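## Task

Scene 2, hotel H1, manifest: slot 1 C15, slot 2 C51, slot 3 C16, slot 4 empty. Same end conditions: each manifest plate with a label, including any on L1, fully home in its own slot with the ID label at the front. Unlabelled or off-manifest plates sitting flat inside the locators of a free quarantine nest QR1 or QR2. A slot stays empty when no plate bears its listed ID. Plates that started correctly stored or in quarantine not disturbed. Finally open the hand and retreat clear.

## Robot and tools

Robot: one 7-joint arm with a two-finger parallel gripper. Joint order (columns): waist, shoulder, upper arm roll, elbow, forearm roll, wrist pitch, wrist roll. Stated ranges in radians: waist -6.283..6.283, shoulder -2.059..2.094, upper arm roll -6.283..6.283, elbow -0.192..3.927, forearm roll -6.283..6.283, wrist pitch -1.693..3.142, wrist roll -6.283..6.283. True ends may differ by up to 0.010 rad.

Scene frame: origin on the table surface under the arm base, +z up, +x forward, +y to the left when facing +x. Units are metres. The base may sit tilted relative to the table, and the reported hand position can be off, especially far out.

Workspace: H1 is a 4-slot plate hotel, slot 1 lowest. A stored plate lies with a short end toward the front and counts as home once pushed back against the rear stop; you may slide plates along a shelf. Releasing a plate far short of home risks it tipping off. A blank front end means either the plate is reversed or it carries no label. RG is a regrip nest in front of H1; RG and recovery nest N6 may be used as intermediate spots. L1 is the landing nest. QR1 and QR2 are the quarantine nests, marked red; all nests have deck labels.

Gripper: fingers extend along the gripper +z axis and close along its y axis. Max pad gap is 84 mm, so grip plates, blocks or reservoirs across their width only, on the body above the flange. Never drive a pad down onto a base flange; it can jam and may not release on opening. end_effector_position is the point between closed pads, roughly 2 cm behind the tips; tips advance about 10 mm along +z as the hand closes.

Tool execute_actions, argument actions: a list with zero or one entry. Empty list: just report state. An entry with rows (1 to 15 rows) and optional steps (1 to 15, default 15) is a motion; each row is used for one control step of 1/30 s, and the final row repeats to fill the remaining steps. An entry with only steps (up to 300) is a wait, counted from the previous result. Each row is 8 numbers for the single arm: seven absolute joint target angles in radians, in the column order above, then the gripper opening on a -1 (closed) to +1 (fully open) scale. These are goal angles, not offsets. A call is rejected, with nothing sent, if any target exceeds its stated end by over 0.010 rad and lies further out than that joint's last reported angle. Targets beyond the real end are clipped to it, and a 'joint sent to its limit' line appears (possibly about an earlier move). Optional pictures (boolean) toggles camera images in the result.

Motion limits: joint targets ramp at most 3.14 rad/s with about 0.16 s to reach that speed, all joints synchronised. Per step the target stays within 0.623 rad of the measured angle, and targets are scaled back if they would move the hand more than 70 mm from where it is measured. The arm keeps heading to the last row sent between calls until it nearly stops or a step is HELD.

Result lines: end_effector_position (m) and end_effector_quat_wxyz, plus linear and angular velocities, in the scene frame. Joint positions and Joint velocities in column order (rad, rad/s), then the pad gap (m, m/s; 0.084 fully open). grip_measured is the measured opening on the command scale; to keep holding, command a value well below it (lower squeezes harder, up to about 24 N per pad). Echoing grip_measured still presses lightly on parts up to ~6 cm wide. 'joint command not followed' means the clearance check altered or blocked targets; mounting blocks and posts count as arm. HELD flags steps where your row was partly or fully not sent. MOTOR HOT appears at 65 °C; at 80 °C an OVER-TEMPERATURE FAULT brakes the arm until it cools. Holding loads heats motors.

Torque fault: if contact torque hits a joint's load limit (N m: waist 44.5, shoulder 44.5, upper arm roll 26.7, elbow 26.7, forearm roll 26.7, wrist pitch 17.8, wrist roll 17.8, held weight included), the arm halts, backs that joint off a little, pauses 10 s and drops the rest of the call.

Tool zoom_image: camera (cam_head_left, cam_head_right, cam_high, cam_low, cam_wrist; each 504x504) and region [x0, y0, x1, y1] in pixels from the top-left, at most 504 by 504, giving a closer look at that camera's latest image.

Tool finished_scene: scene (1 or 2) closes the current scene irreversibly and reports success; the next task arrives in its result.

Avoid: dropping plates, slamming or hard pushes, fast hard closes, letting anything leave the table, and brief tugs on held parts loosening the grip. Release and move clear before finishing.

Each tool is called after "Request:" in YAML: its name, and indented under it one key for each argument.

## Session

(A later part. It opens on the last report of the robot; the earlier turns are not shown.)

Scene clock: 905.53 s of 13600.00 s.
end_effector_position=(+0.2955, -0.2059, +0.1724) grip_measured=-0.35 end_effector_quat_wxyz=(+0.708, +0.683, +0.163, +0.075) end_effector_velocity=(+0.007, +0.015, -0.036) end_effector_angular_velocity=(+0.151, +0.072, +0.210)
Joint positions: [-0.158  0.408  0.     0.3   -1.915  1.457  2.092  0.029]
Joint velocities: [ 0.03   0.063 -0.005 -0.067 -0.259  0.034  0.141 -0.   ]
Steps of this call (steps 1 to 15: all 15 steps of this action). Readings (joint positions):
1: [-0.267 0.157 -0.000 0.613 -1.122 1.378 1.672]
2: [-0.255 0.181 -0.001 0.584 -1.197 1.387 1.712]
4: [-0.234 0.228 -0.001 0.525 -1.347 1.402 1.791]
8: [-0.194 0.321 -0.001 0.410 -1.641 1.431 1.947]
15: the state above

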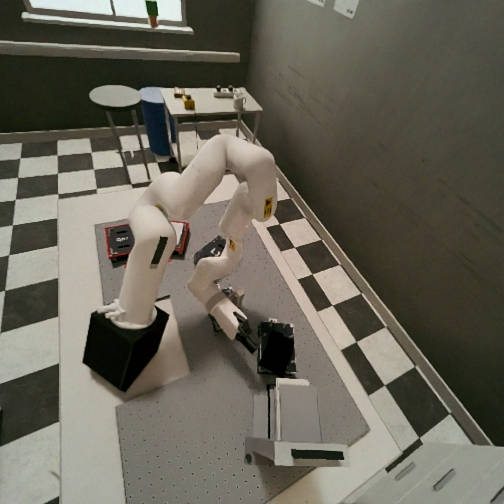

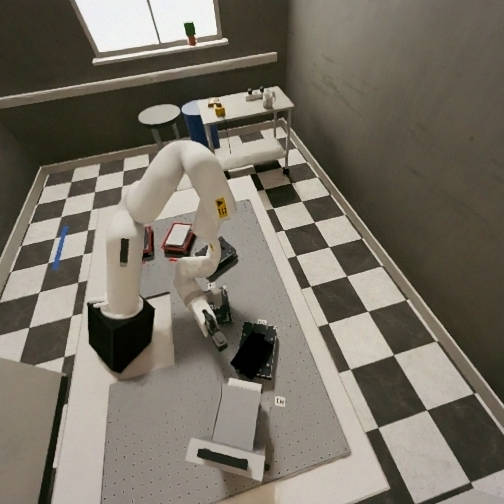

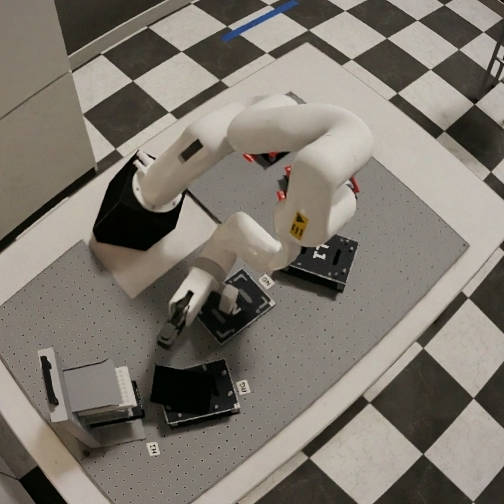

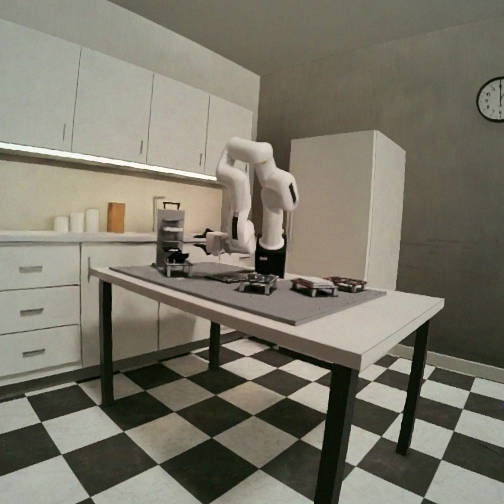

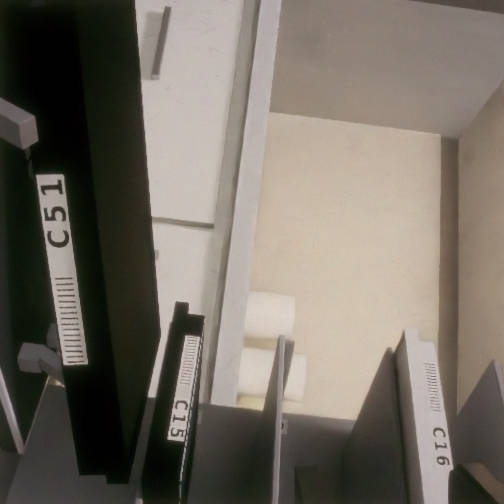

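Request:
execute_actions:
  actions:
    - {"rows":[[-0.151,0.429,0,0.303,-1.931,1.460,2.107,-0.33],[-0.143,0.452,0,0.319,-1.924,1.461,2.113,-0.33],[-0.132,0.487,0,0.343,-1.913,1.462,2.122,-0.33],[-0.119,0.525,0,0.370,-1.902,1.463,2.132,-0.33],[-0.107,0.563,0,0.398,-1.891,1.464,2.142,-0.33],[-0.094,0.600,0,0.427,-1.879,1.465,2.152,-0.33],[-0.082,0.636,0,0.455,-1.868,1.466,2.161,-0.33],[-0.072,0.666,0,0.479,-1.859,1.467,2.169,-0.33],[-0.064,0.690,0,0.497,-1.852,1.468,2.175,-0.33],[-0.0589,0.7055,0,0.5096,-1.8476,1.4686,2.179,-0.33]],"steps":15}
  pictures: false

Request:
execute_actions:
  actions:
    - {"steps":10}

Scene clock: 914.10 s of 13600.00 s.
end_effector_position=(+0.2949, -0.2042, +0.1023) grip_measured=-0.35 end_effector_quat_wxyz=(+0.702, +0.687, +0.172, +0.078) end_effector_velocity=(-0.006, -0.006, -0.038) end_effector_angular_velocity=(-0.022, -0.016, -0.006)
Joint positions: [-0.063  0.692  0.001  0.499 -1.852  1.468  2.175  0.029]
Joint velocities: [ 0.057  0.18  -0.014  0.136  0.061  0.011  0.052 -0.   ]
Steps of this call (steps 1 to 30: the robot went on to your last target; steps 31 to 90: nothing new was sent; then 5.07 s passed at rest; steps 91 to 105: all 15 steps of this action). Readings (joint positions):
91: [-0.156 0.414 -0.000 0.294 -1.935 1.459 2.103]
92: [-0.155 0.417 -0.000 0.295 -1.934 1.460 2.104]
94: [-0.149 0.436 -0.001 0.308 -1.928 1.460 2.109]
98: [-0.117 0.532 -0.000 0.377 -1.899 1.463 2.134]
105: the state above

Scene clock: 914.43 s of 13600.00 s.
end_effector_position=(+0.2949, -0.2047, +0.0998) grip_measured=-0.35 end_effector_quat_wxyz=(+0.703, +0.686, +0.171, +0.078) end_effector_velocity=(+0.000, +0.000, -0.001) end_effector_angular_velocity=(+0.000, +0.000, +0.002)
Joint positions: [-0.059  0.705 -0.     0.509 -1.848  1.469  2.179  0.029]
Joint velocities: [ 0.002  0.005  0.     0.004  0.     0.001  0.001 -0.   ]
Steps of this call (steps 1 to 10: the robot went on to your last target). Readings (joint positions):
1: [-0.062 0.697 0.001 0.502 -1.851 1.468 2.176]
2: [-0.061 0.700 0.000 0.505 -1.850 1.468 2.177]
4: [-0.060 0.703 -0.000 0.507 -1.848 1.469 2.178]
8: [-0.059 0.704 -0.000 0.509 -1.848 1.469 2.179]
10: the state above

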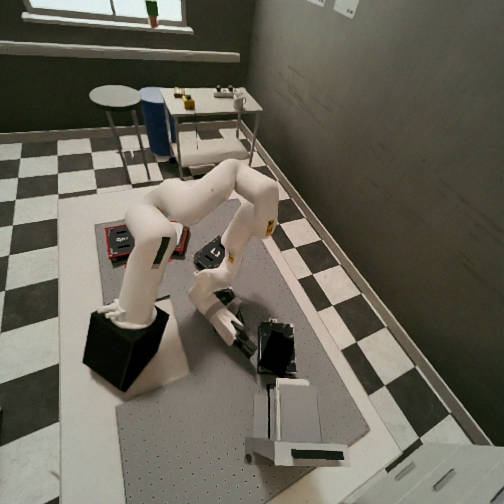

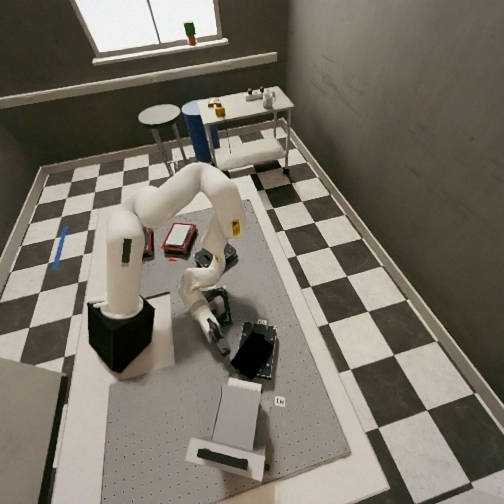

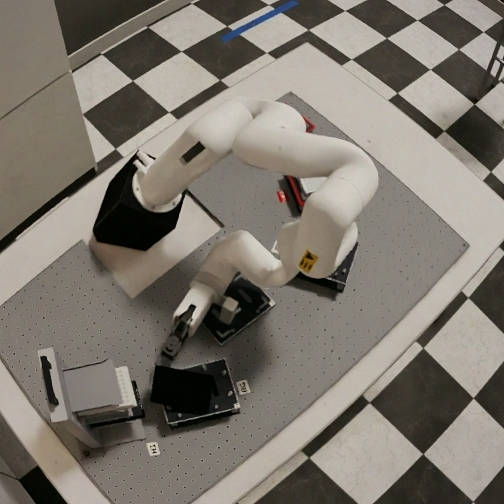

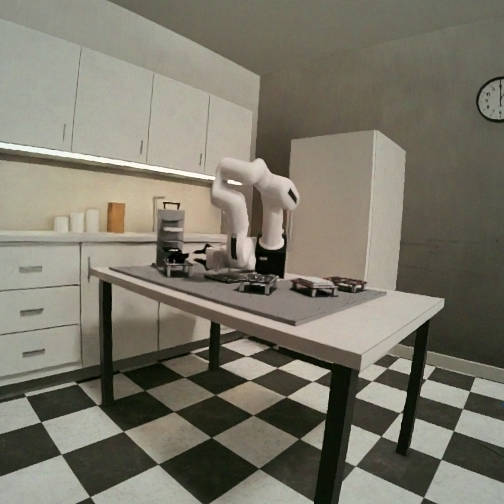

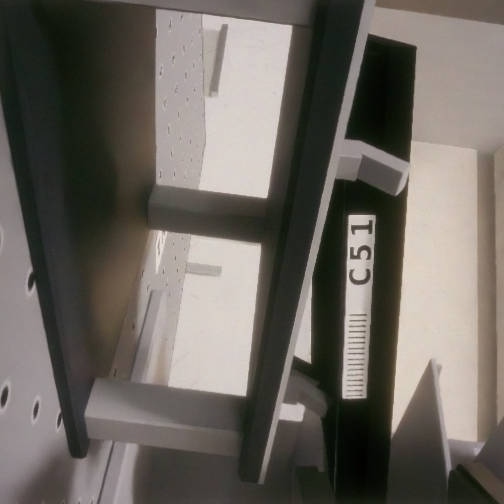

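Request:
zoom_image:
  camera: "cam_wrist"
  region: [230, 334, 504, 504]

Region (230, 334, 504, 504) of cam_wrist's 504x504 image, scaled by 1.839, with more detail than that image has; it fills the top 313 rows of this view, and the rest is white.

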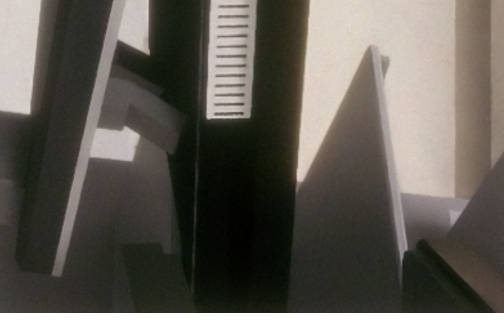

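Request:
execute_actions:
  actions:
    - {"rows":[[-0.0623,0.7010,0,0.5002,-1.8514,1.4706,2.1835,-0.33],[-0.0746,0.7029,0,0.5030,-1.8633,1.4727,2.1820,-0.33],[-0.0928,0.7057,0,0.5073,-1.8809,1.4758,2.1796,-0.33],[-0.1109,0.7086,0,0.5118,-1.8984,1.4786,2.1771,-0.33],[-0.1287,0.7115,0,0.5165,-1.9157,1.4813,2.1743,-0.33],[-0.1465,0.7143,0,0.5213,-1.9329,1.4837,2.1714,-0.33],[-0.1640,0.7172,0,0.5264,-1.9498,1.4860,2.1683,-0.33],[-0.1814,0.7201,0,0.5316,-1.9666,1.4881,2.1650,-0.33],[-0.1952,0.7224,0,0.5359,-1.9799,1.4896,2.1622,-0.33],[-0.2089,0.7247,0,0.5403,-1.9931,1.4911,2.1594,-0.33],[-0.2224,0.7270,0,0.5449,-2.0061,1.4923,2.1564,-0.33],[-0.2359,0.7294,0,0.5495,-2.0191,1.4935,2.1533,-0.33],[-0.2492,0.7317,0,0.5543,-2.0319,1.4946,2.1501,-0.33],[-0.2625,0.7340,0,0.5592,-2.0447,1.4955,2.1467,-0.33],[-0.2756,0.7364,0,0.5642,-2.0573,1.4963,2.1433,-0.33]],"steps":15}
  pictures: false

Request:
execute_actions:
  actions:
    - {"rows":[[-0.2860,0.7383,0,0.5683,-2.0673,1.4969,2.1404,-0.33],[-0.2929,0.7395,0,0.5710,-2.0739,1.4972,2.1385,-0.33]],"steps":12}

Scene clock: 1000.70 s of 13600.00 s.
end_effector_position=(+0.3075, -0.2445, +0.1020) grip_measured=-0.35 end_effector_quat_wxyz=(+0.703, +0.686, +0.171, +0.078) end_effector_velocity=(+0.038, -0.101, -0.002) end_effector_angular_velocity=(+0.007, +0.001, +0.003)
Joint positions: [-0.226  0.728 -0.     0.547 -2.009  1.492  2.155  0.029]
Joint velocities: [-0.411  0.071  0.005  0.14  -0.398  0.037 -0.093 -0.   ]
Steps of this call (steps 1 to 30: the robot went on to your last target; steps 31 to 90: nothing new was sent; then 82.77 s passed at rest; steps 91 to 105: all 15 steps of this action). Readings (joint positions):
91: [-0.059 0.705 0.000 0.509 -1.848 1.469 2.179]
92: [-0.060 0.705 0.000 0.508 -1.849 1.469 2.180]
94: [-0.069 0.704 0.001 0.506 -1.858 1.471 2.181]
98: [-0.119 0.710 0.000 0.515 -1.907 1.479 2.175]
105: the state above

Scene clock: 1001.10 s of 13600.00 s.
end_effector_position=(+0.3136, -0.2613, +0.1021) grip_measured=-0.35 end_effector_quat_wxyz=(+0.703, +0.686, +0.171, +0.078) end_effector_velocity=(+0.001, -0.003, +0.000) end_effector_angular_velocity=(-0.000, +0.001, -0.000)
Joint positions: [-0.292  0.739  0.     0.57  -2.073  1.497  2.139  0.029]
Joint velocities: [-0.007  0.002 -0.002  0.004 -0.008 -0.001 -0.003 -0.   ]
Steps of this call (steps 1 to 12: all 12 steps of this action). Readings (joint positions):
1: [-0.239 0.730 -0.000 0.551 -2.022 1.493 2.152]
2: [-0.252 0.732 -0.000 0.556 -2.035 1.494 2.149]
4: [-0.274 0.736 -0.001 0.564 -2.055 1.496 2.144]
8: [-0.289 0.739 -0.000 0.570 -2.070 1.497 2.139]
12: the state above

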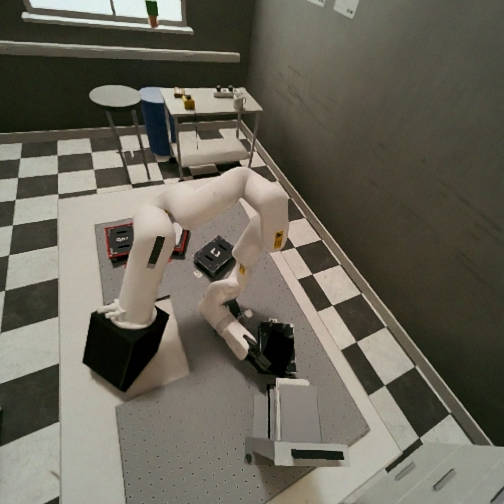

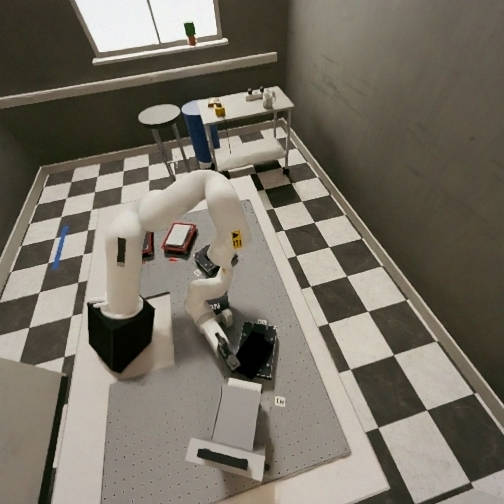

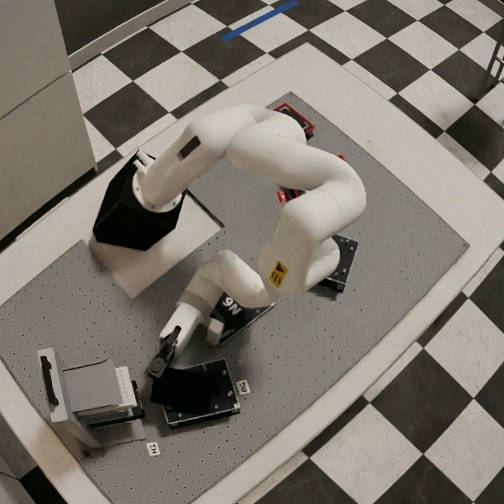

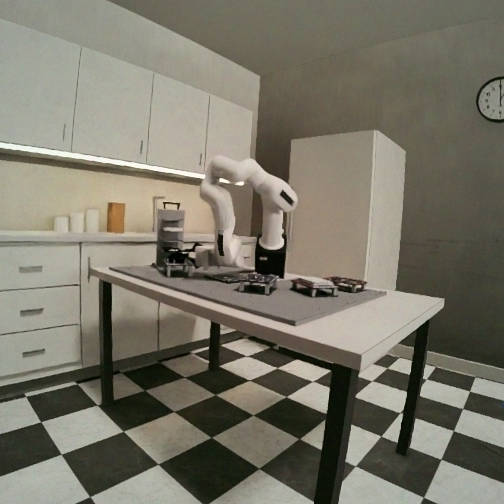

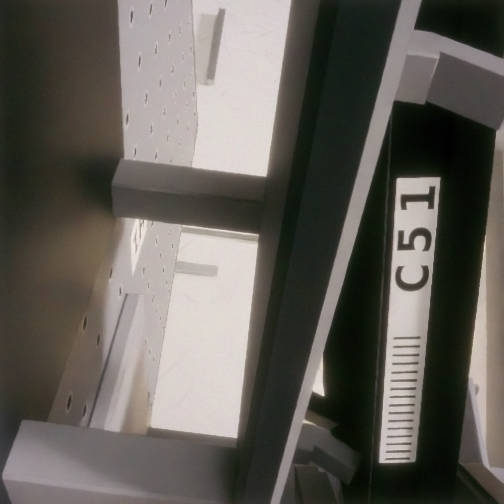

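Request:
execute_actions:
  actions:
    - {"rows":[[-0.2913,0.7434,0,0.5740,-2.0724,1.4973,2.1394,-0.38],[-0.2897,0.7473,0,0.5770,-2.0709,1.4974,2.1403,-0.43],[-0.2881,0.7512,0,0.5800,-2.0694,1.4975,2.1412,-0.47],[-0.2881,0.7512,0,0.5800,-2.0694,1.4975,2.1412,-0.51],[-0.2881,0.7512,0,0.5800,-2.0694,1.4975,2.1412,-0.55],[-0.2881,0.7512,0,0.5800,-2.0694,1.4975,2.1412,-0.59],[-0.2881,0.7512,0,0.5800,-2.0694,1.4975,2.1412,-0.63],[-0.2881,0.7512,0,0.5800,-2.0694,1.4975,2.1412,-0.67],[-0.2881,0.7512,0,0.5800,-2.0694,1.4975,2.1412,-0.72],[-0.2881,0.7512,0,0.5800,-2.0694,1.4975,2.1412,-0.8],[-0.2881,0.7512,0,0.5800,-2.0694,1.4975,2.1412,-0.9],[-0.2881,0.7512,0,0.5800,-2.0694,1.4975,2.1412,-1]],"steps":15}

Scene clock: 1009.63 s of 13600.00 s.
end_effector_position=(+0.3134, -0.2615, +0.0988) grip_measured=-0.70 end_effector_quat_wxyz=(+0.703, +0.686, +0.171, +0.078) end_effector_velocity=(-0.000, -0.000, -0.000) end_effector_angular_velocity=(+0.001, -0.001, -0.000)
Joint positions: [-0.288  0.751  0.     0.58  -2.069  1.497  2.141  0.013]
Joint velocities: [ 0.     0.    -0.     0.    -0.    -0.001  0.001  0.   ]
Steps of this call (steps 1 to 15: the robot went on to your last target; steps 16 to 90: nothing new was sent; then 5.03 s passed at rest; steps 91 to 105: all 15 steps of this action). Readings (joint positions):
91: [-0.293 0.740 0.000 0.571 -2.074 1.497 2.139]
92: [-0.293 0.740 0.000 0.572 -2.074 1.497 2.139]
94: [-0.291 0.744 0.000 0.575 -2.072 1.497 2.140]
98: [-0.288 0.750 0.000 0.579 -2.070 1.497 2.141]
105: the state above

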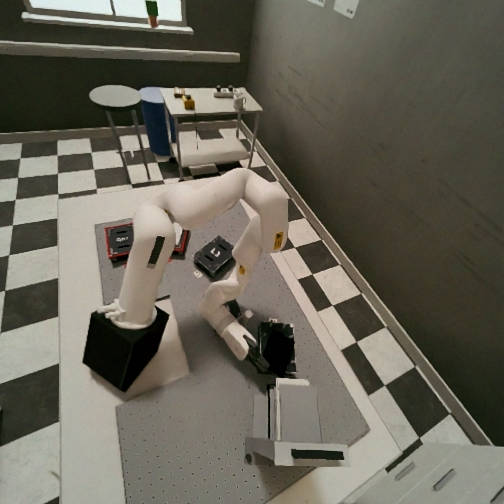

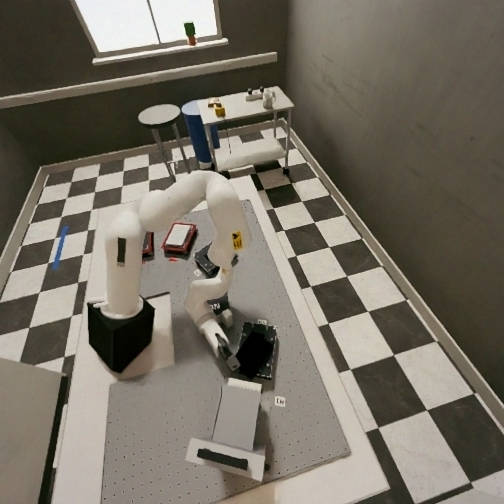

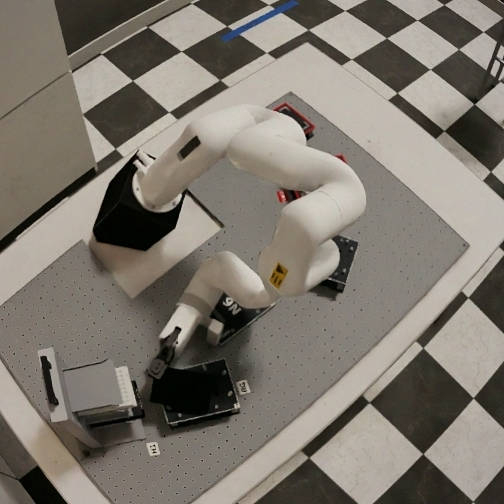

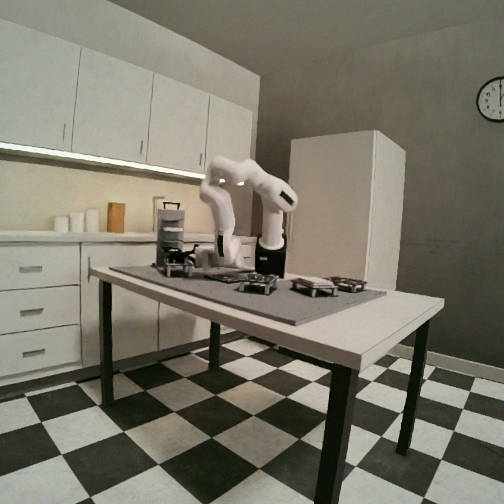

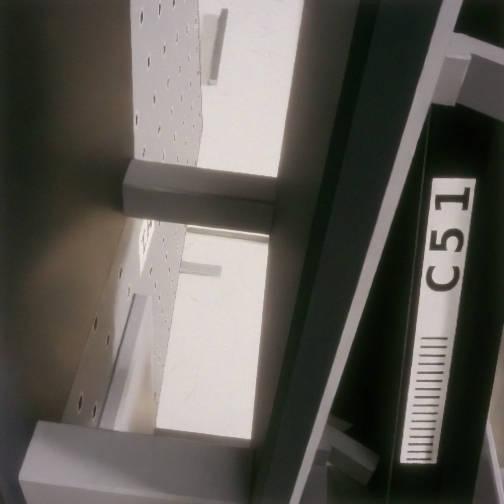

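Request:
execute_actions:
  actions:
    - {"rows":[[-0.290,0.746,0,0.576,-2.071,1.497,2.150,-1],[-0.294,0.737,0,0.569,-2.075,1.497,2.165,-1],[-0.300,0.723,0,0.558,-2.080,1.497,2.188,-1],[-0.306,0.708,0,0.547,-2.086,1.497,2.213,-1],[-0.312,0.693,0,0.535,-2.091,1.496,2.238,-1],[-0.314,0.675,0,0.520,-2.093,1.495,2.259,-1],[-0.308,0.655,0,0.501,-2.087,1.494,2.268,-1],[-0.299,0.633,0,0.481,-2.078,1.492,2.275,-1],[-0.289,0.610,0,0.460,-2.069,1.490,2.282,-1],[-0.280,0.588,0,0.440,-2.060,1.487,2.290,-1],[-0.271,0.567,0,0.422,-2.050,1.485,2.300,-1],[-0.263,0.549,0,0.408,-2.040,1.483,2.315,-1],[-0.257,0.535,0,0.403,-2.027,1.480,2.340,-1],[-0.253,0.525,0,0.411,-2.007,1.475,2.386,-1],[-0.251,0.520,0,0.434,-1.981,1.469,2.461,-1]],"steps":15}
  pictures: false

Request:
execute_actions:
  actions:
    - {"rows":[[-0.248,0.514,0,0.459,-1.951,1.461,2.547,-1],[-0.245,0.507,0,0.485,-1.922,1.454,2.632,-1],[-0.242,0.501,0,0.510,-1.892,1.447,2.718,-1],[-0.238,0.495,0,0.535,-1.862,1.440,2.804,-1],[-0.235,0.489,0,0.561,-1.832,1.433,2.890,-1],[-0.232,0.483,0,0.586,-1.802,1.425,2.976,-1],[-0.229,0.477,0,0.612,-1.773,1.418,3.061,-1],[-0.226,0.471,0,0.637,-1.743,1.411,3.147,-1],[-0.223,0.465,0,0.663,-1.713,1.404,3.233,-1],[-0.220,0.459,0,0.688,-1.683,1.397,3.319,-1],[-0.217,0.453,0,0.714,-1.653,1.389,3.405,-1],[-0.214,0.447,0,0.739,-1.624,1.382,3.490,-1],[-0.211,0.441,0,0.764,-1.594,1.375,3.576,-1],[-0.208,0.434,0,0.790,-1.564,1.368,3.662,-1],[-0.205,0.428,0,0.815,-1.534,1.361,3.748,-1]],"steps":15}
  pictures: false

Request:
execute_actions:
  actions:
    - {"rows":[[-0.202,0.422,0,0.841,-1.504,1.353,3.834,-1],[-0.199,0.416,0,0.866,-1.475,1.346,3.919,-1],[-0.196,0.410,0,0.892,-1.445,1.339,4.005,-1],[-0.193,0.404,0,0.917,-1.415,1.332,4.091,-1],[-0.190,0.398,0,0.943,-1.385,1.325,4.177,-1],[-0.186,0.394,0,0.969,-1.355,1.317,4.263,-1],[-0.183,0.393,0,0.994,-1.329,1.311,4.338,-1],[-0.179,0.396,0,1.017,-1.307,1.306,4.402,-1],[-0.175,0.403,0,1.037,-1.292,1.303,4.445,-1],[-0.171,0.420,0,1.048,-1.289,1.303,4.461,-1],[-0.167,0.440,0,1.061,-1.288,1.303,4.469,-1],[-0.162,0.462,0,1.076,-1.286,1.304,4.478,-1],[-0.1563,0.4864,0,1.0924,-1.2845,1.3043,4.487,-1],[-0.1520,0.508,0,1.108,-1.2825,1.3050,4.494,-1],[-0.1480,0.528,0,1.123,-1.2807,1.3056,4.500,-1]],"steps":15}
  pictures: false

Request:
execute_actions:
  actions:
    - {"rows":[[-0.1446,0.545,0,1.136,-1.2792,1.3062,4.505,-1],[-0.1420,0.558,0,1.1455,-1.2781,1.3066,4.508,-1],[-0.1402,0.567,0,1.1524,-1.2773,1.3069,4.511,-1],[-0.1390,0.573,0,1.1570,-1.2767,1.3071,4.5125,-1],[-0.1378,0.5792,0,1.1616,-1.2761,1.3073,4.514,-1]],"steps":13}

Scene clock: 1039.53 s of 13600.00 s.
end_effector_position=(+0.3091, -0.2404, +0.1421) grip_measured=-0.70 end_effector_quat_wxyz=(+0.693, +0.698, +0.101, +0.148) end_effector_velocity=(-0.002, +0.072, +0.098) end_effector_angular_velocity=(+0.185, -0.794, -0.087)
Joint positions: [-0.271  0.57   0.001  0.429 -2.044  1.484  2.315  0.013]
Joint velocities: [ 0.185 -0.455  0.007 -0.271  0.337 -0.084  0.644  0.   ]
Steps of this call (steps 1 to 15: the robot went on to your last target; steps 16 to 90: nothing new was sent; then 26.40 s passed at rest; steps 91 to 105: all 15 steps of this action). Readings (joint positions):
91: [-0.288 0.751 0.000 0.580 -2.069 1.497 2.142]
92: [-0.289 0.750 0.000 0.579 -2.070 1.497 2.144]
94: [-0.292 0.743 0.001 0.573 -2.073 1.497 2.157]
98: [-0.305 0.700 -0.000 0.539 -2.085 1.496 2.220]
105: the state above

Scene clock: 1040.03 s of 13600.00 s.
end_effector_position=(+0.3924, -0.2281, +0.1622) grip_measured=-0.70 end_effector_quat_wxyz=(+0.529, +0.520, -0.400, +0.538) end_effector_velocity=(+0.213, +0.057, +0.018) end_effector_angular_velocity=(+0.446, -3.562, -0.130)
Joint positions: [-0.221  0.461 -0.     0.682 -1.691  1.399  3.297  0.013]
Joint velocities: [ 0.089 -0.18   0.     0.738  0.872 -0.211  2.502 -0.   ]
Steps of this call (steps 1 to 15: all 15 steps of this action). Readings (joint positions):
1: [-0.265 0.556 0.001 0.423 -2.032 1.481 2.340]
2: [-0.261 0.545 0.001 0.423 -2.017 1.477 2.375]
4: [-0.254 0.529 0.000 0.441 -1.981 1.468 2.469]
8: [-0.242 0.502 -0.000 0.517 -1.887 1.446 2.734]
15: the state above

Scene clock: 1040.53 s of 13600.00 s.
end_effector_position=(+0.4952, -0.1809, +0.1470) grip_measured=-0.70 end_effector_quat_wxyz=(-0.069, +0.005, +0.704, -0.707) end_effector_velocity=(+0.026, +0.033, -0.237) end_effector_angular_velocity=(+0.063, -0.818, -0.116)
Joint positions: [-0.167  0.441 -0.     1.056 -1.304  1.307  4.423  0.013]
Joint velocities: [ 0.162  0.66   0.009  0.582  0.265 -0.044  0.87  -0.   ]
Steps of this call (steps 1 to 15: all 15 steps of this action). Readings (joint positions):
1: [-0.218 0.455 -0.000 0.707 -1.662 1.391 3.381]
2: [-0.215 0.449 -0.000 0.732 -1.632 1.384 3.465]
4: [-0.209 0.436 -0.000 0.782 -1.573 1.370 3.635]
8: [-0.197 0.413 -0.000 0.884 -1.455 1.341 3.976]
15: the state above

Scene clock: 1040.97 s of 13600.00 s.
end_effector_position=(+0.4949, -0.1793, +0.1014) grip_measured=-0.70 end_effector_quat_wxyz=(-0.052, +0.030, +0.706, -0.705) end_effector_velocity=(+0.004, +0.001, -0.003) end_effector_angular_velocity=(+0.001, -0.015, +0.002)
Joint positions: [-0.138  0.577 -0.001  1.16  -1.276  1.307  4.513  0.013]
Joint velocities: [ 0.002  0.011 -0.     0.017  0.002 -0.     0.008 -0.   ]
Steps of this call (steps 1 to 13: all 13 steps of this action). Readings (joint positions):
1: [-0.162 0.464 0.000 1.074 -1.296 1.306 4.447]
2: [-0.157 0.487 0.001 1.089 -1.291 1.306 4.466]
4: [-0.149 0.528 0.001 1.117 -1.284 1.306 4.489]
8: [-0.140 0.569 0.001 1.150 -1.278 1.307 4.509]
13: the state above

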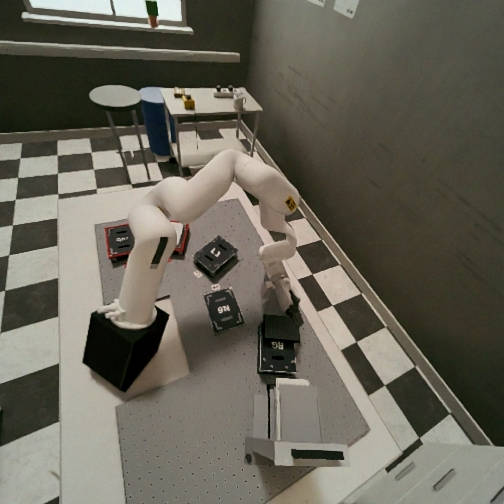

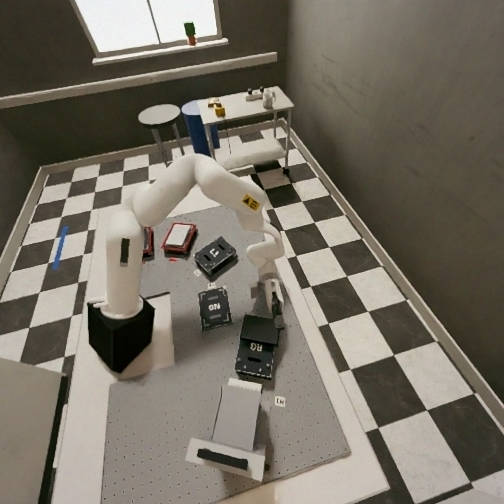

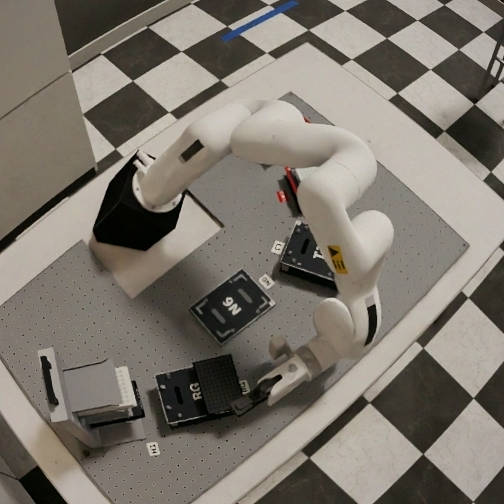

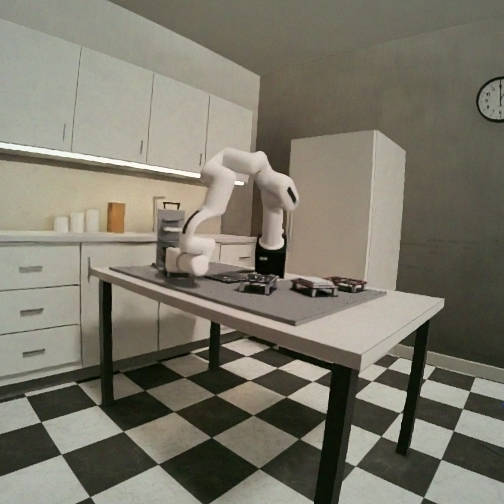

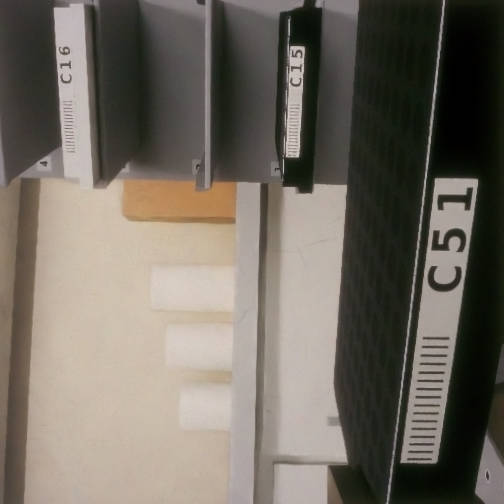

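Request:
execute_actions:
  actions:
    - {"rows":[[-0.1372,0.5823,0,1.1639,-1.2758,1.3074,4.515,-1],[-0.1365,0.5854,0,1.1662,-1.2756,1.3075,4.516,-1],[-0.1359,0.5885,0,1.1685,-1.2753,1.3076,4.517,-1],[-0.1353,0.5916,0,1.1708,-1.2750,1.3077,4.518,-1],[-0.1344,0.5963,0,1.1743,-1.2746,1.3079,4.519,-1],[-0.1344,0.5963,0,1.1743,-1.2746,1.3079,4.519,-1],[-0.1344,0.5963,0,1.1743,-1.2746,1.3079,4.519,-1],[-0.1344,0.5963,0,1.1743,-1.2746,1.3079,4.519,-0.85],[-0.1344,0.5963,0,1.1743,-1.2746,1.3079,4.519,-0.75],[-0.1344,0.5963,0,1.1743,-1.2746,1.3079,4.519,-0.69],[-0.1344,0.5963,0,1.1743,-1.2746,1.3079,4.525,-0.65],[-0.1344,0.5963,0,1.1743,-1.2746,1.3079,4.53,-0.61],[-0.1344,0.5963,0,1.1743,-1.2746,1.3079,4.535,-0.57],[-0.1344,0.5963,0,1.1743,-1.2746,1.3079,4.54,-0.53],[-0.1344,0.5963,0,1.1743,-1.2746,1.3079,4.545,-0.49]],"steps":15}
  pictures: false

Request:
execute_actions:
  actions:
    - {"rows":[[-0.1344,0.5963,0,1.1743,-1.2746,1.3079,4.555,-0.46]],"steps":8}

Scene clock: 1051.57 s of 13600.00 s.
end_effector_position=(+0.4947, -0.1792, +0.0954) grip_measured=-0.57 end_effector_quat_wxyz=(-0.048, +0.034, +0.706, -0.706) end_effector_velocity=(+0.001, -0.007, +0.017) end_effector_angular_velocity=(-0.057, -0.126, -0.009)
Joint positions: [-0.134  0.596 -0.     1.174 -1.275  1.309  4.53   0.019]
Joint velocities: [-0.    -0.012 -0.014 -0.002  0.     0.034  0.117  0.052]
Steps of this call (steps 1 to 15: the robot went on to your last target; steps 16 to 90: nothing new was sent; then 7.10 s passed at rest; steps 91 to 105: all 15 steps of this action). Readings (joint positions):
91: [-0.138 0.579 -0.000 1.162 -1.276 1.307 4.514]
92: [-0.138 0.580 -0.000 1.162 -1.276 1.307 4.514]
94: [-0.137 0.583 -0.000 1.165 -1.276 1.307 4.515]
98: [-0.135 0.593 0.000 1.171 -1.275 1.308 4.518]
105: the state above

Scene clock: 1051.83 s of 13600.00 s.
end_effector_position=(+0.4948, -0.1799, +0.0964) grip_measured=-0.49 end_effector_quat_wxyz=(-0.040, +0.043, +0.705, -0.707) end_effector_velocity=(-0.000, +0.001, -0.002) end_effector_angular_velocity=(+0.003, -0.017, +0.001)
Joint positions: [-0.135  0.595 -0.002  1.174 -1.275  1.31   4.553  0.023]
Joint velocities: [ 0.     0.002  0.002  0.001 -0.    -0.003  0.019  0.   ]
Steps of this call (steps 1 to 8: all 8 steps of this action). Readings (joint positions):
1: [-0.135 0.595 -0.001 1.174 -1.275 1.310 4.534]
2: [-0.135 0.595 -0.002 1.174 -1.275 1.310 4.539]
4: [-0.135 0.595 -0.002 1.174 -1.275 1.310 4.547]
8: the state above

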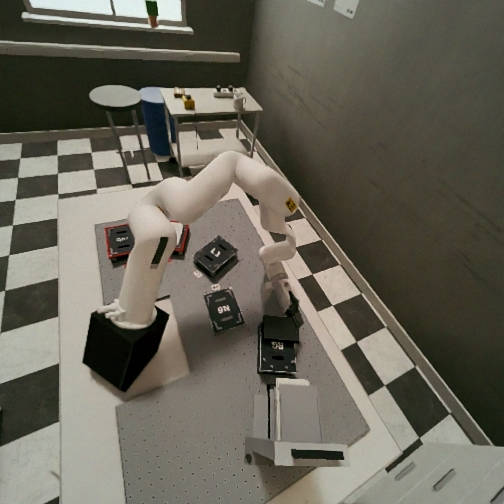

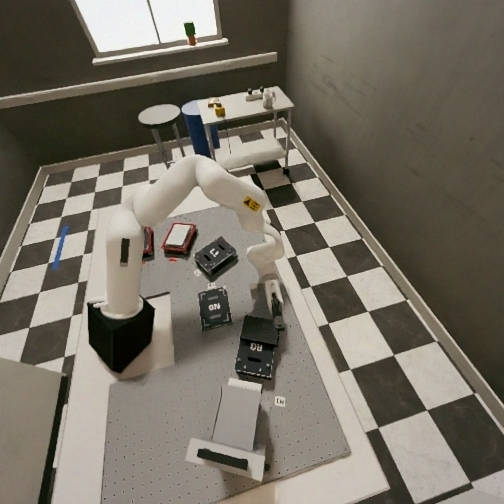

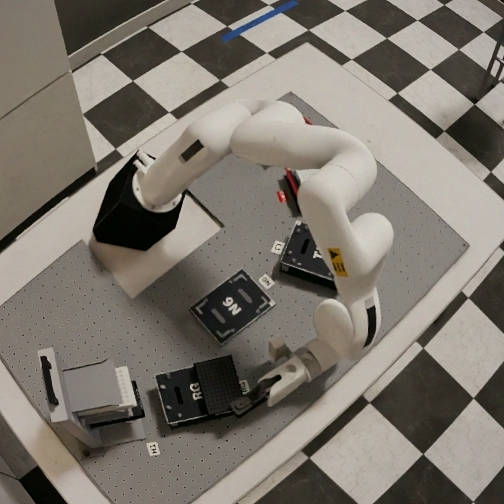

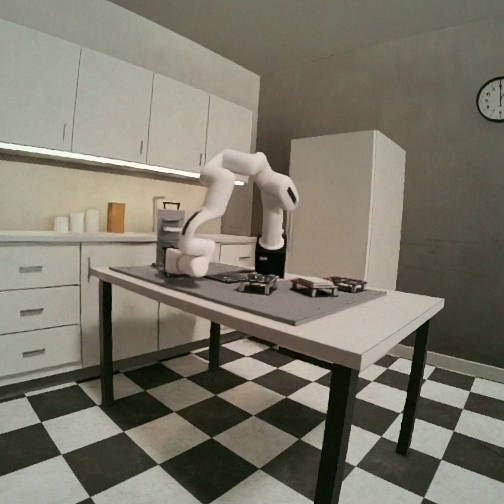

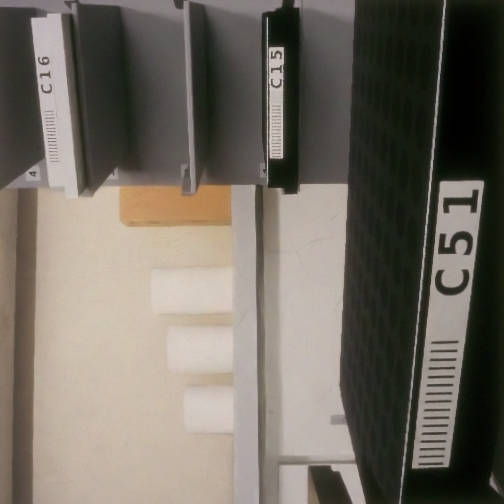

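Request:
execute_actions:
  actions:
    - {"rows":[[-0.1355,0.5904,0,1.1699,-1.2751,1.3077,4.555,-0.46],[-0.1355,0.5904,0,1.1699,-1.2751,1.3077,4.555,-0.46],[-0.1315,0.5891,0,1.1703,-1.2715,1.3103,4.554,-0.46],[-0.1254,0.5871,0,1.1709,-1.2660,1.3142,4.5525,-0.46],[-0.1173,0.5846,0,1.1719,-1.2587,1.3194,4.5505,-0.46],[-0.1082,0.5819,0,1.1732,-1.2506,1.3254,4.548,-0.46],[-0.0981,0.5790,0,1.1748,-1.2415,1.3322,4.546,-0.46],[-0.0880,0.5762,0,1.1767,-1.2326,1.3391,4.543,-0.46],[-0.0779,0.5735,0,1.1787,-1.2237,1.3461,4.541,-0.46],[-0.0677,0.5710,0,1.1811,-1.2148,1.3533,4.538,-0.46],[-0.0546,0.5680,0,1.1844,-1.2033,1.3628,4.535,-0.46],[-0.046,0.563,0,1.185,-1.195,1.369,4.535,-0.46],[-0.043,0.552,0,1.178,-1.192,1.372,4.535,-0.46],[-0.045,0.535,0,1.166,-1.192,1.372,4.54,-0.46],[-0.050,0.510,0,1.148,-1.194,1.372,4.55,-0.46]],"steps":15}
  pictures: false

Request:
execute_actions:
  actions:
    - {"rows":[[-0.056,0.480,0,1.126,-1.196,1.372,4.56,-0.46],[-0.063,0.448,0,1.103,-1.195,1.370,4.58,-0.46],[-0.073,0.415,0,1.080,-1.185,1.365,4.60,-0.46],[-0.088,0.382,0,1.058,-1.160,1.357,4.62,-0.46],[-0.108,0.350,0,1.037,-1.120,1.345,4.65,-0.46],[-0.132,0.320,0,1.018,-1.065,1.330,4.68,-0.46],[-0.160,0.291,0,1.000,-1.000,1.312,4.71,-0.46],[-0.190,0.263,0,0.984,-0.930,1.293,4.74,-0.46],[-0.221,0.236,0,0.968,-0.857,1.273,4.77,-0.46],[-0.252,0.210,0,0.953,-0.784,1.253,4.80,-0.46],[-0.283,0.185,0,0.939,-0.711,1.232,4.83,-0.46],[-0.314,0.161,0,0.925,-0.638,1.212,4.86,-0.46],[-0.345,0.138,0,0.912,-0.565,1.192,4.89,-0.46],[-0.376,0.117,0,0.899,-0.492,1.171,4.92,-0.46],[-0.407,0.097,0,0.886,-0.419,1.151,4.95,-0.46]],"steps":15}
  pictures: false

Request:
execute_actions:
  actions:
    - {"rows":[[-0.438,0.079,0,0.874,-0.346,1.131,4.98,-0.46],[-0.469,0.063,0,0.862,-0.273,1.110,5.01,-0.46],[-0.500,0.050,0,0.850,-0.200,1.090,5.04,-0.46],[-0.531,0.039,0,0.841,-0.127,1.070,5.07,-0.4],[-0.562,0.030,0,0.832,-0.054,1.050,5.10,-0.3],[-0.593,0.022,0,0.824,0.019,1.030,5.13,-0.2],[-0.624,0.015,0,0.816,0.092,1.010,5.16,-0.1],[-0.655,0.009,0,0.808,0.165,0.990,5.19,0],[-0.686,0.004,0,0.800,0.238,0.970,5.22,0.1],[-0.717,0.000,0,0.792,0.311,0.950,5.25,0.2],[-0.748,-0.004,0,0.784,0.384,0.930,5.28,0.3],[-0.779,-0.008,0,0.776,0.457,0.910,5.31,0.4],[-0.809,-0.011,0,0.768,0.530,0.890,5.335,0.5],[-0.838,-0.014,0,0.760,0.600,0.871,5.36,0.6],[-0.864,-0.017,0,0.753,0.665,0.854,5.385,0.7]],"steps":15}
  pictures: false

Request:
execute_actions:
  actions:
    - {"rows":[[-0.887,-0.019,0,0.748,0.720,0.839,5.405,0.8],[-0.905,-0.021,0,0.743,0.765,0.827,5.42,0.9],[-0.917,-0.022,0,0.740,0.795,0.819,5.432,1],[-0.9246,-0.0231,0,0.7382,0.8139,0.8141,5.439,1]],"steps":15}
  pictures: false

Request:
execute_actions:
  actions:
    - {"steps":6}

Scene clock: 1093.50 s of 13600.00 s.
end_effector_position=(+0.4995, -0.1357, +0.0957) grip_measured=-0.48 end_effector_quat_wxyz=(-0.036, +0.042, +0.709, -0.703) end_effector_velocity=(+0.011, +0.085, +0.078) end_effector_angular_velocity=(-0.031, -0.135, -0.011)
Joint positions: [-0.054  0.561  0.006  1.178 -1.205  1.358  4.538  0.023]
Joint velocities: [ 0.146 -0.266 -0.011 -0.12   0.147  0.138  0.024  0.   ]
Steps of this call (steps 1 to 15: the robot went on to your last target; steps 16 to 90: nothing new was sent; then 38.17 s passed at rest; steps 91 to 105: all 15 steps of this action). Readings (joint positions):
91: [-0.134 0.596 -0.000 1.174 -1.275 1.308 4.555]
92: [-0.135 0.595 0.000 1.173 -1.275 1.308 4.555]
94: [-0.134 0.593 -0.000 1.172 -1.274 1.308 4.555]
98: [-0.118 0.586 0.000 1.172 -1.258 1.318 4.551]
105: the state above

Scene clock: 1094.00 s of 13600.00 s.
end_effector_position=(+0.4099, -0.1484, +0.1776) grip_measured=-0.48 end_effector_quat_wxyz=(-0.012, +0.431, +0.659, -0.616) end_effector_velocity=(-0.298, +0.042, +0.037) end_effector_angular_velocity=(+0.133, -2.175, -2.341)
Joint positions: [-0.262  0.209 -0.001  0.953 -0.762  1.247  4.807  0.023]
Joint velocities: [-0.843 -0.701  0.001 -0.413  1.967 -0.545  0.832  0.   ]
Steps of this call (steps 1 to 15: all 15 steps of this action). Readings (joint positions):
1: [-0.051 0.550 0.006 1.172 -1.201 1.362 4.540]
2: [-0.050 0.536 0.005 1.162 -1.199 1.365 4.544]
4: [-0.056 0.495 0.003 1.134 -1.196 1.367 4.561]
8: [-0.098 0.384 0.000 1.062 -1.131 1.349 4.630]
15: the state above

Scene clock: 1094.50 s of 13600.00 s.
end_effector_position=(+0.3906, -0.1293, +0.1707) grip_measured=+0.56 end_effector_quat_wxyz=(-0.006, +0.966, +0.128, -0.224) end_effector_velocity=(+0.154, -0.126, +0.046) end_effector_angular_velocity=(-0.494, -1.982, -3.021)
Joint positions: [-0.715  0.004  0.     0.793  0.307  0.951  5.247  0.067]
Joint velocities: [-0.917 -0.144 -0.003 -0.245  2.172 -0.592  0.856  0.121]
Steps of this call (steps 1 to 15: all 15 steps of this action). Readings (joint positions):
1: [-0.290 0.186 -0.001 0.939 -0.695 1.228 4.835]
2: [-0.319 0.163 -0.001 0.926 -0.627 1.209 4.863]
4: [-0.378 0.122 -0.001 0.900 -0.488 1.170 4.921]
8: [-0.500 0.059 -0.000 0.855 -0.201 1.091 5.039]
15: the state above

Scene clock: 1095.00 s of 13600.00 s.
end_effector_position=(+0.4239, -0.1825, +0.1990) grip_measured=+1.00 end_effector_quat_wxyz=(-0.001, +0.974, -0.227, -0.002) end_effector_velocity=(+0.002, -0.007, +0.005) end_effector_angular_velocity=(-0.012, -0.031, -0.048)
Joint positions: [-0.922 -0.023  0.002  0.738  0.811  0.815  5.438  0.084]
Joint velocities: [-0.013 -0.003 -0.006 -0.002  0.031 -0.009  0.011  0.   ]
Steps of this call (steps 1 to 15: all 15 steps of this action). Readings (joint positions):
1: [-0.745 -0.001 0.000 0.785 0.379 0.931 5.275]
2: [-0.775 -0.005 -0.000 0.777 0.451 0.912 5.303]
4: [-0.831 -0.012 -0.001 0.762 0.585 0.876 5.353]
8: [-0.906 -0.021 -0.003 0.743 0.764 0.827 5.420]
15: the state above

Scene clock: 1095.20 s of 13600.00 s.
end_effector_position=(+0.4238, -0.1836, +0.1997) grip_measured=+1.00 end_effector_quat_wxyz=(-0.000, +0.973, -0.230, -0.000) end_effector_velocity=(-0.001, -0.003, +0.002) end_effector_angular_velocity=(-0.004, -0.006, -0.011)
Joint positions: [-0.924 -0.023  0.     0.738  0.813  0.814  5.439  0.084]
Joint velocities: [-0.004  0.    -0.003 -0.     0.005 -0.002  0.002  0.   ]
Steps of this call (steps 1 to 6: the robot went on to your last target). Readings (joint positions):
1: [-0.923 -0.023 0.002 0.738 0.812 0.815 5.438]
2: [-0.923 -0.023 0.001 0.738 0.812 0.815 5.438]
4: [-0.924 -0.023 0.001 0.738 0.813 0.814 5.439]
6: the state above

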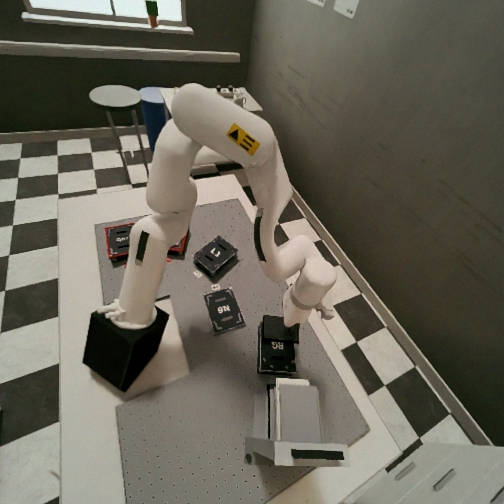

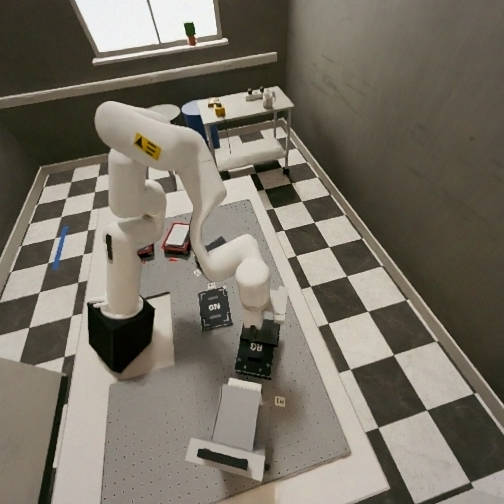

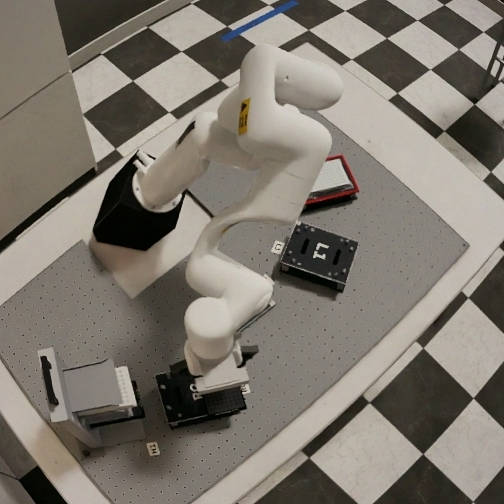

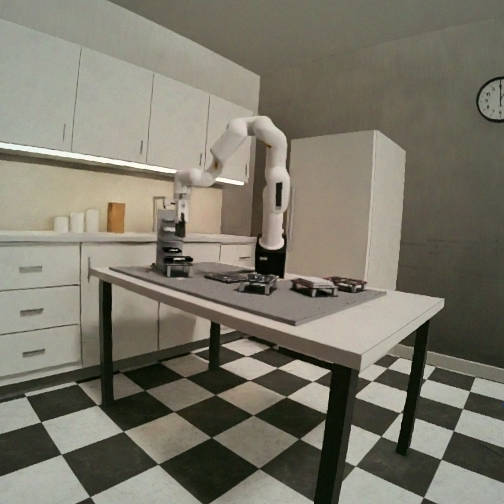

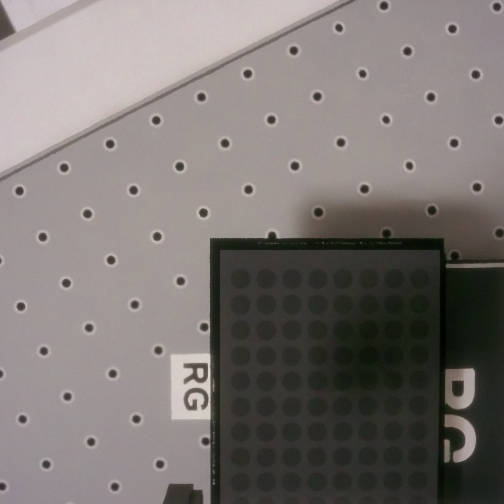

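Request:
execute_actions:
  actions: []

Request:
zoom_image:
  camera: "cam_wrist"
  region: [200, 224, 480, 504]

Scene clock: 1098.47 s of 13600.00 s.
end_effector_position=(+0.4237, -0.1840, +0.2000) grip_measured=+1.00 end_effector_quat_wxyz=(-0.000, +0.973, -0.231, +0.000) end_effector_velocity=(+0.000, +0.000, +0.000) end_effector_angular_velocity=(-0.000, +0.000, -0.000)
Joint positions: [-0.925 -0.023  0.     0.738  0.814  0.814  5.439  0.084]
Joint velocities: [ 0.    -0.     0.     0.    -0.    -0.     0.001  0.   ]
Steps of this call (steps 1 to 15: the robot went on to your last target; steps 16 to 90: nothing new was sent; then 0.27 s passed at rest). Readings (joint positions):
1: [-0.924 -0.023 0.000 0.738 0.813 0.814 5.439]
2: [-0.924 -0.023 0.000 0.738 0.814 0.814 5.439]
4: [-0.924 -0.023 0.000 0.738 0.814 0.814 5.439]
8: [-0.924 -0.023 0.000 0.738 0.814 0.814 5.439]
90: the state above
The arm was judged still, so your last target was given up. Only a new action makes it travel on or press farther. Fingers that are still opening or closing keep moving.

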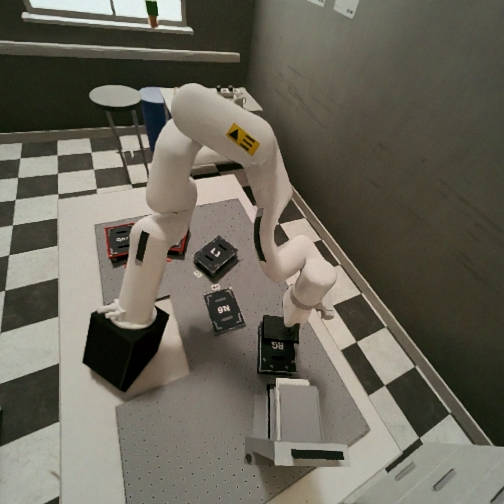

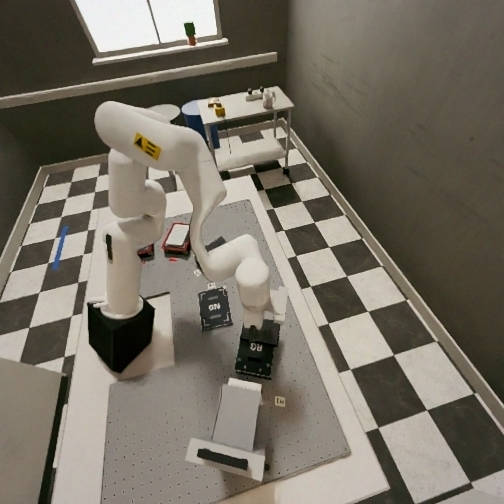

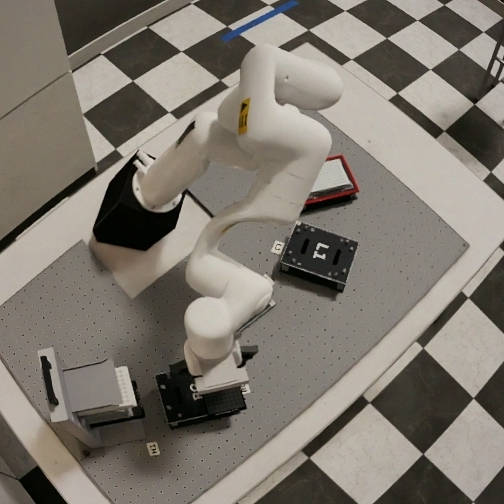

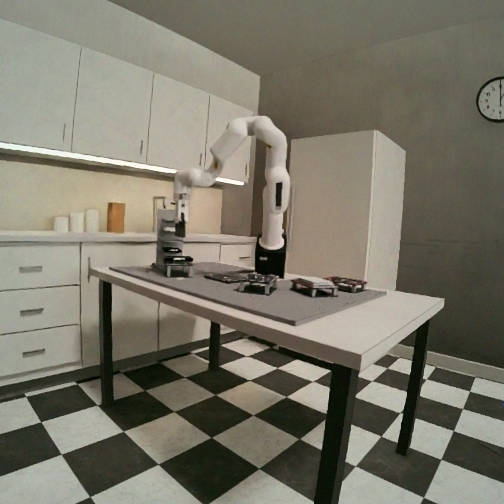

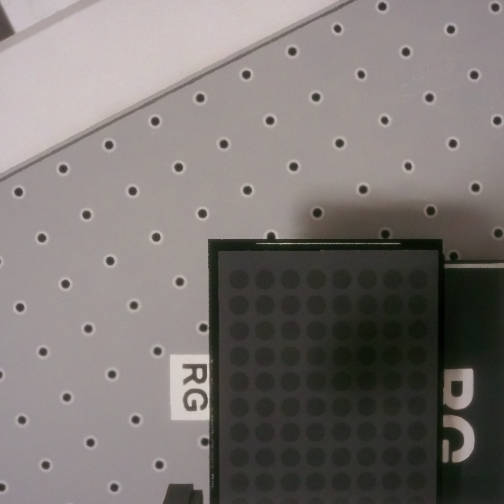

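Region (200, 224, 480, 504) of cam_wrist's 504x504 image, scaled by 1.800, with more detail than that image has.

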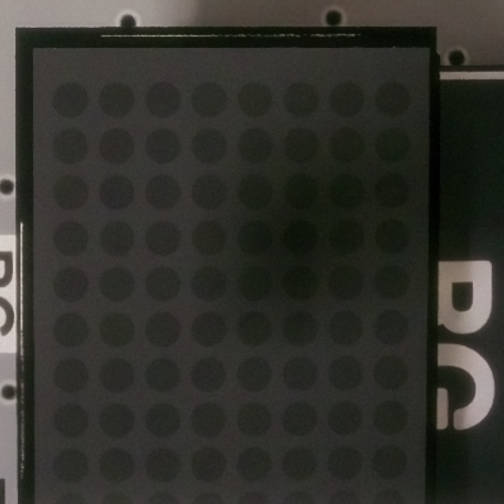

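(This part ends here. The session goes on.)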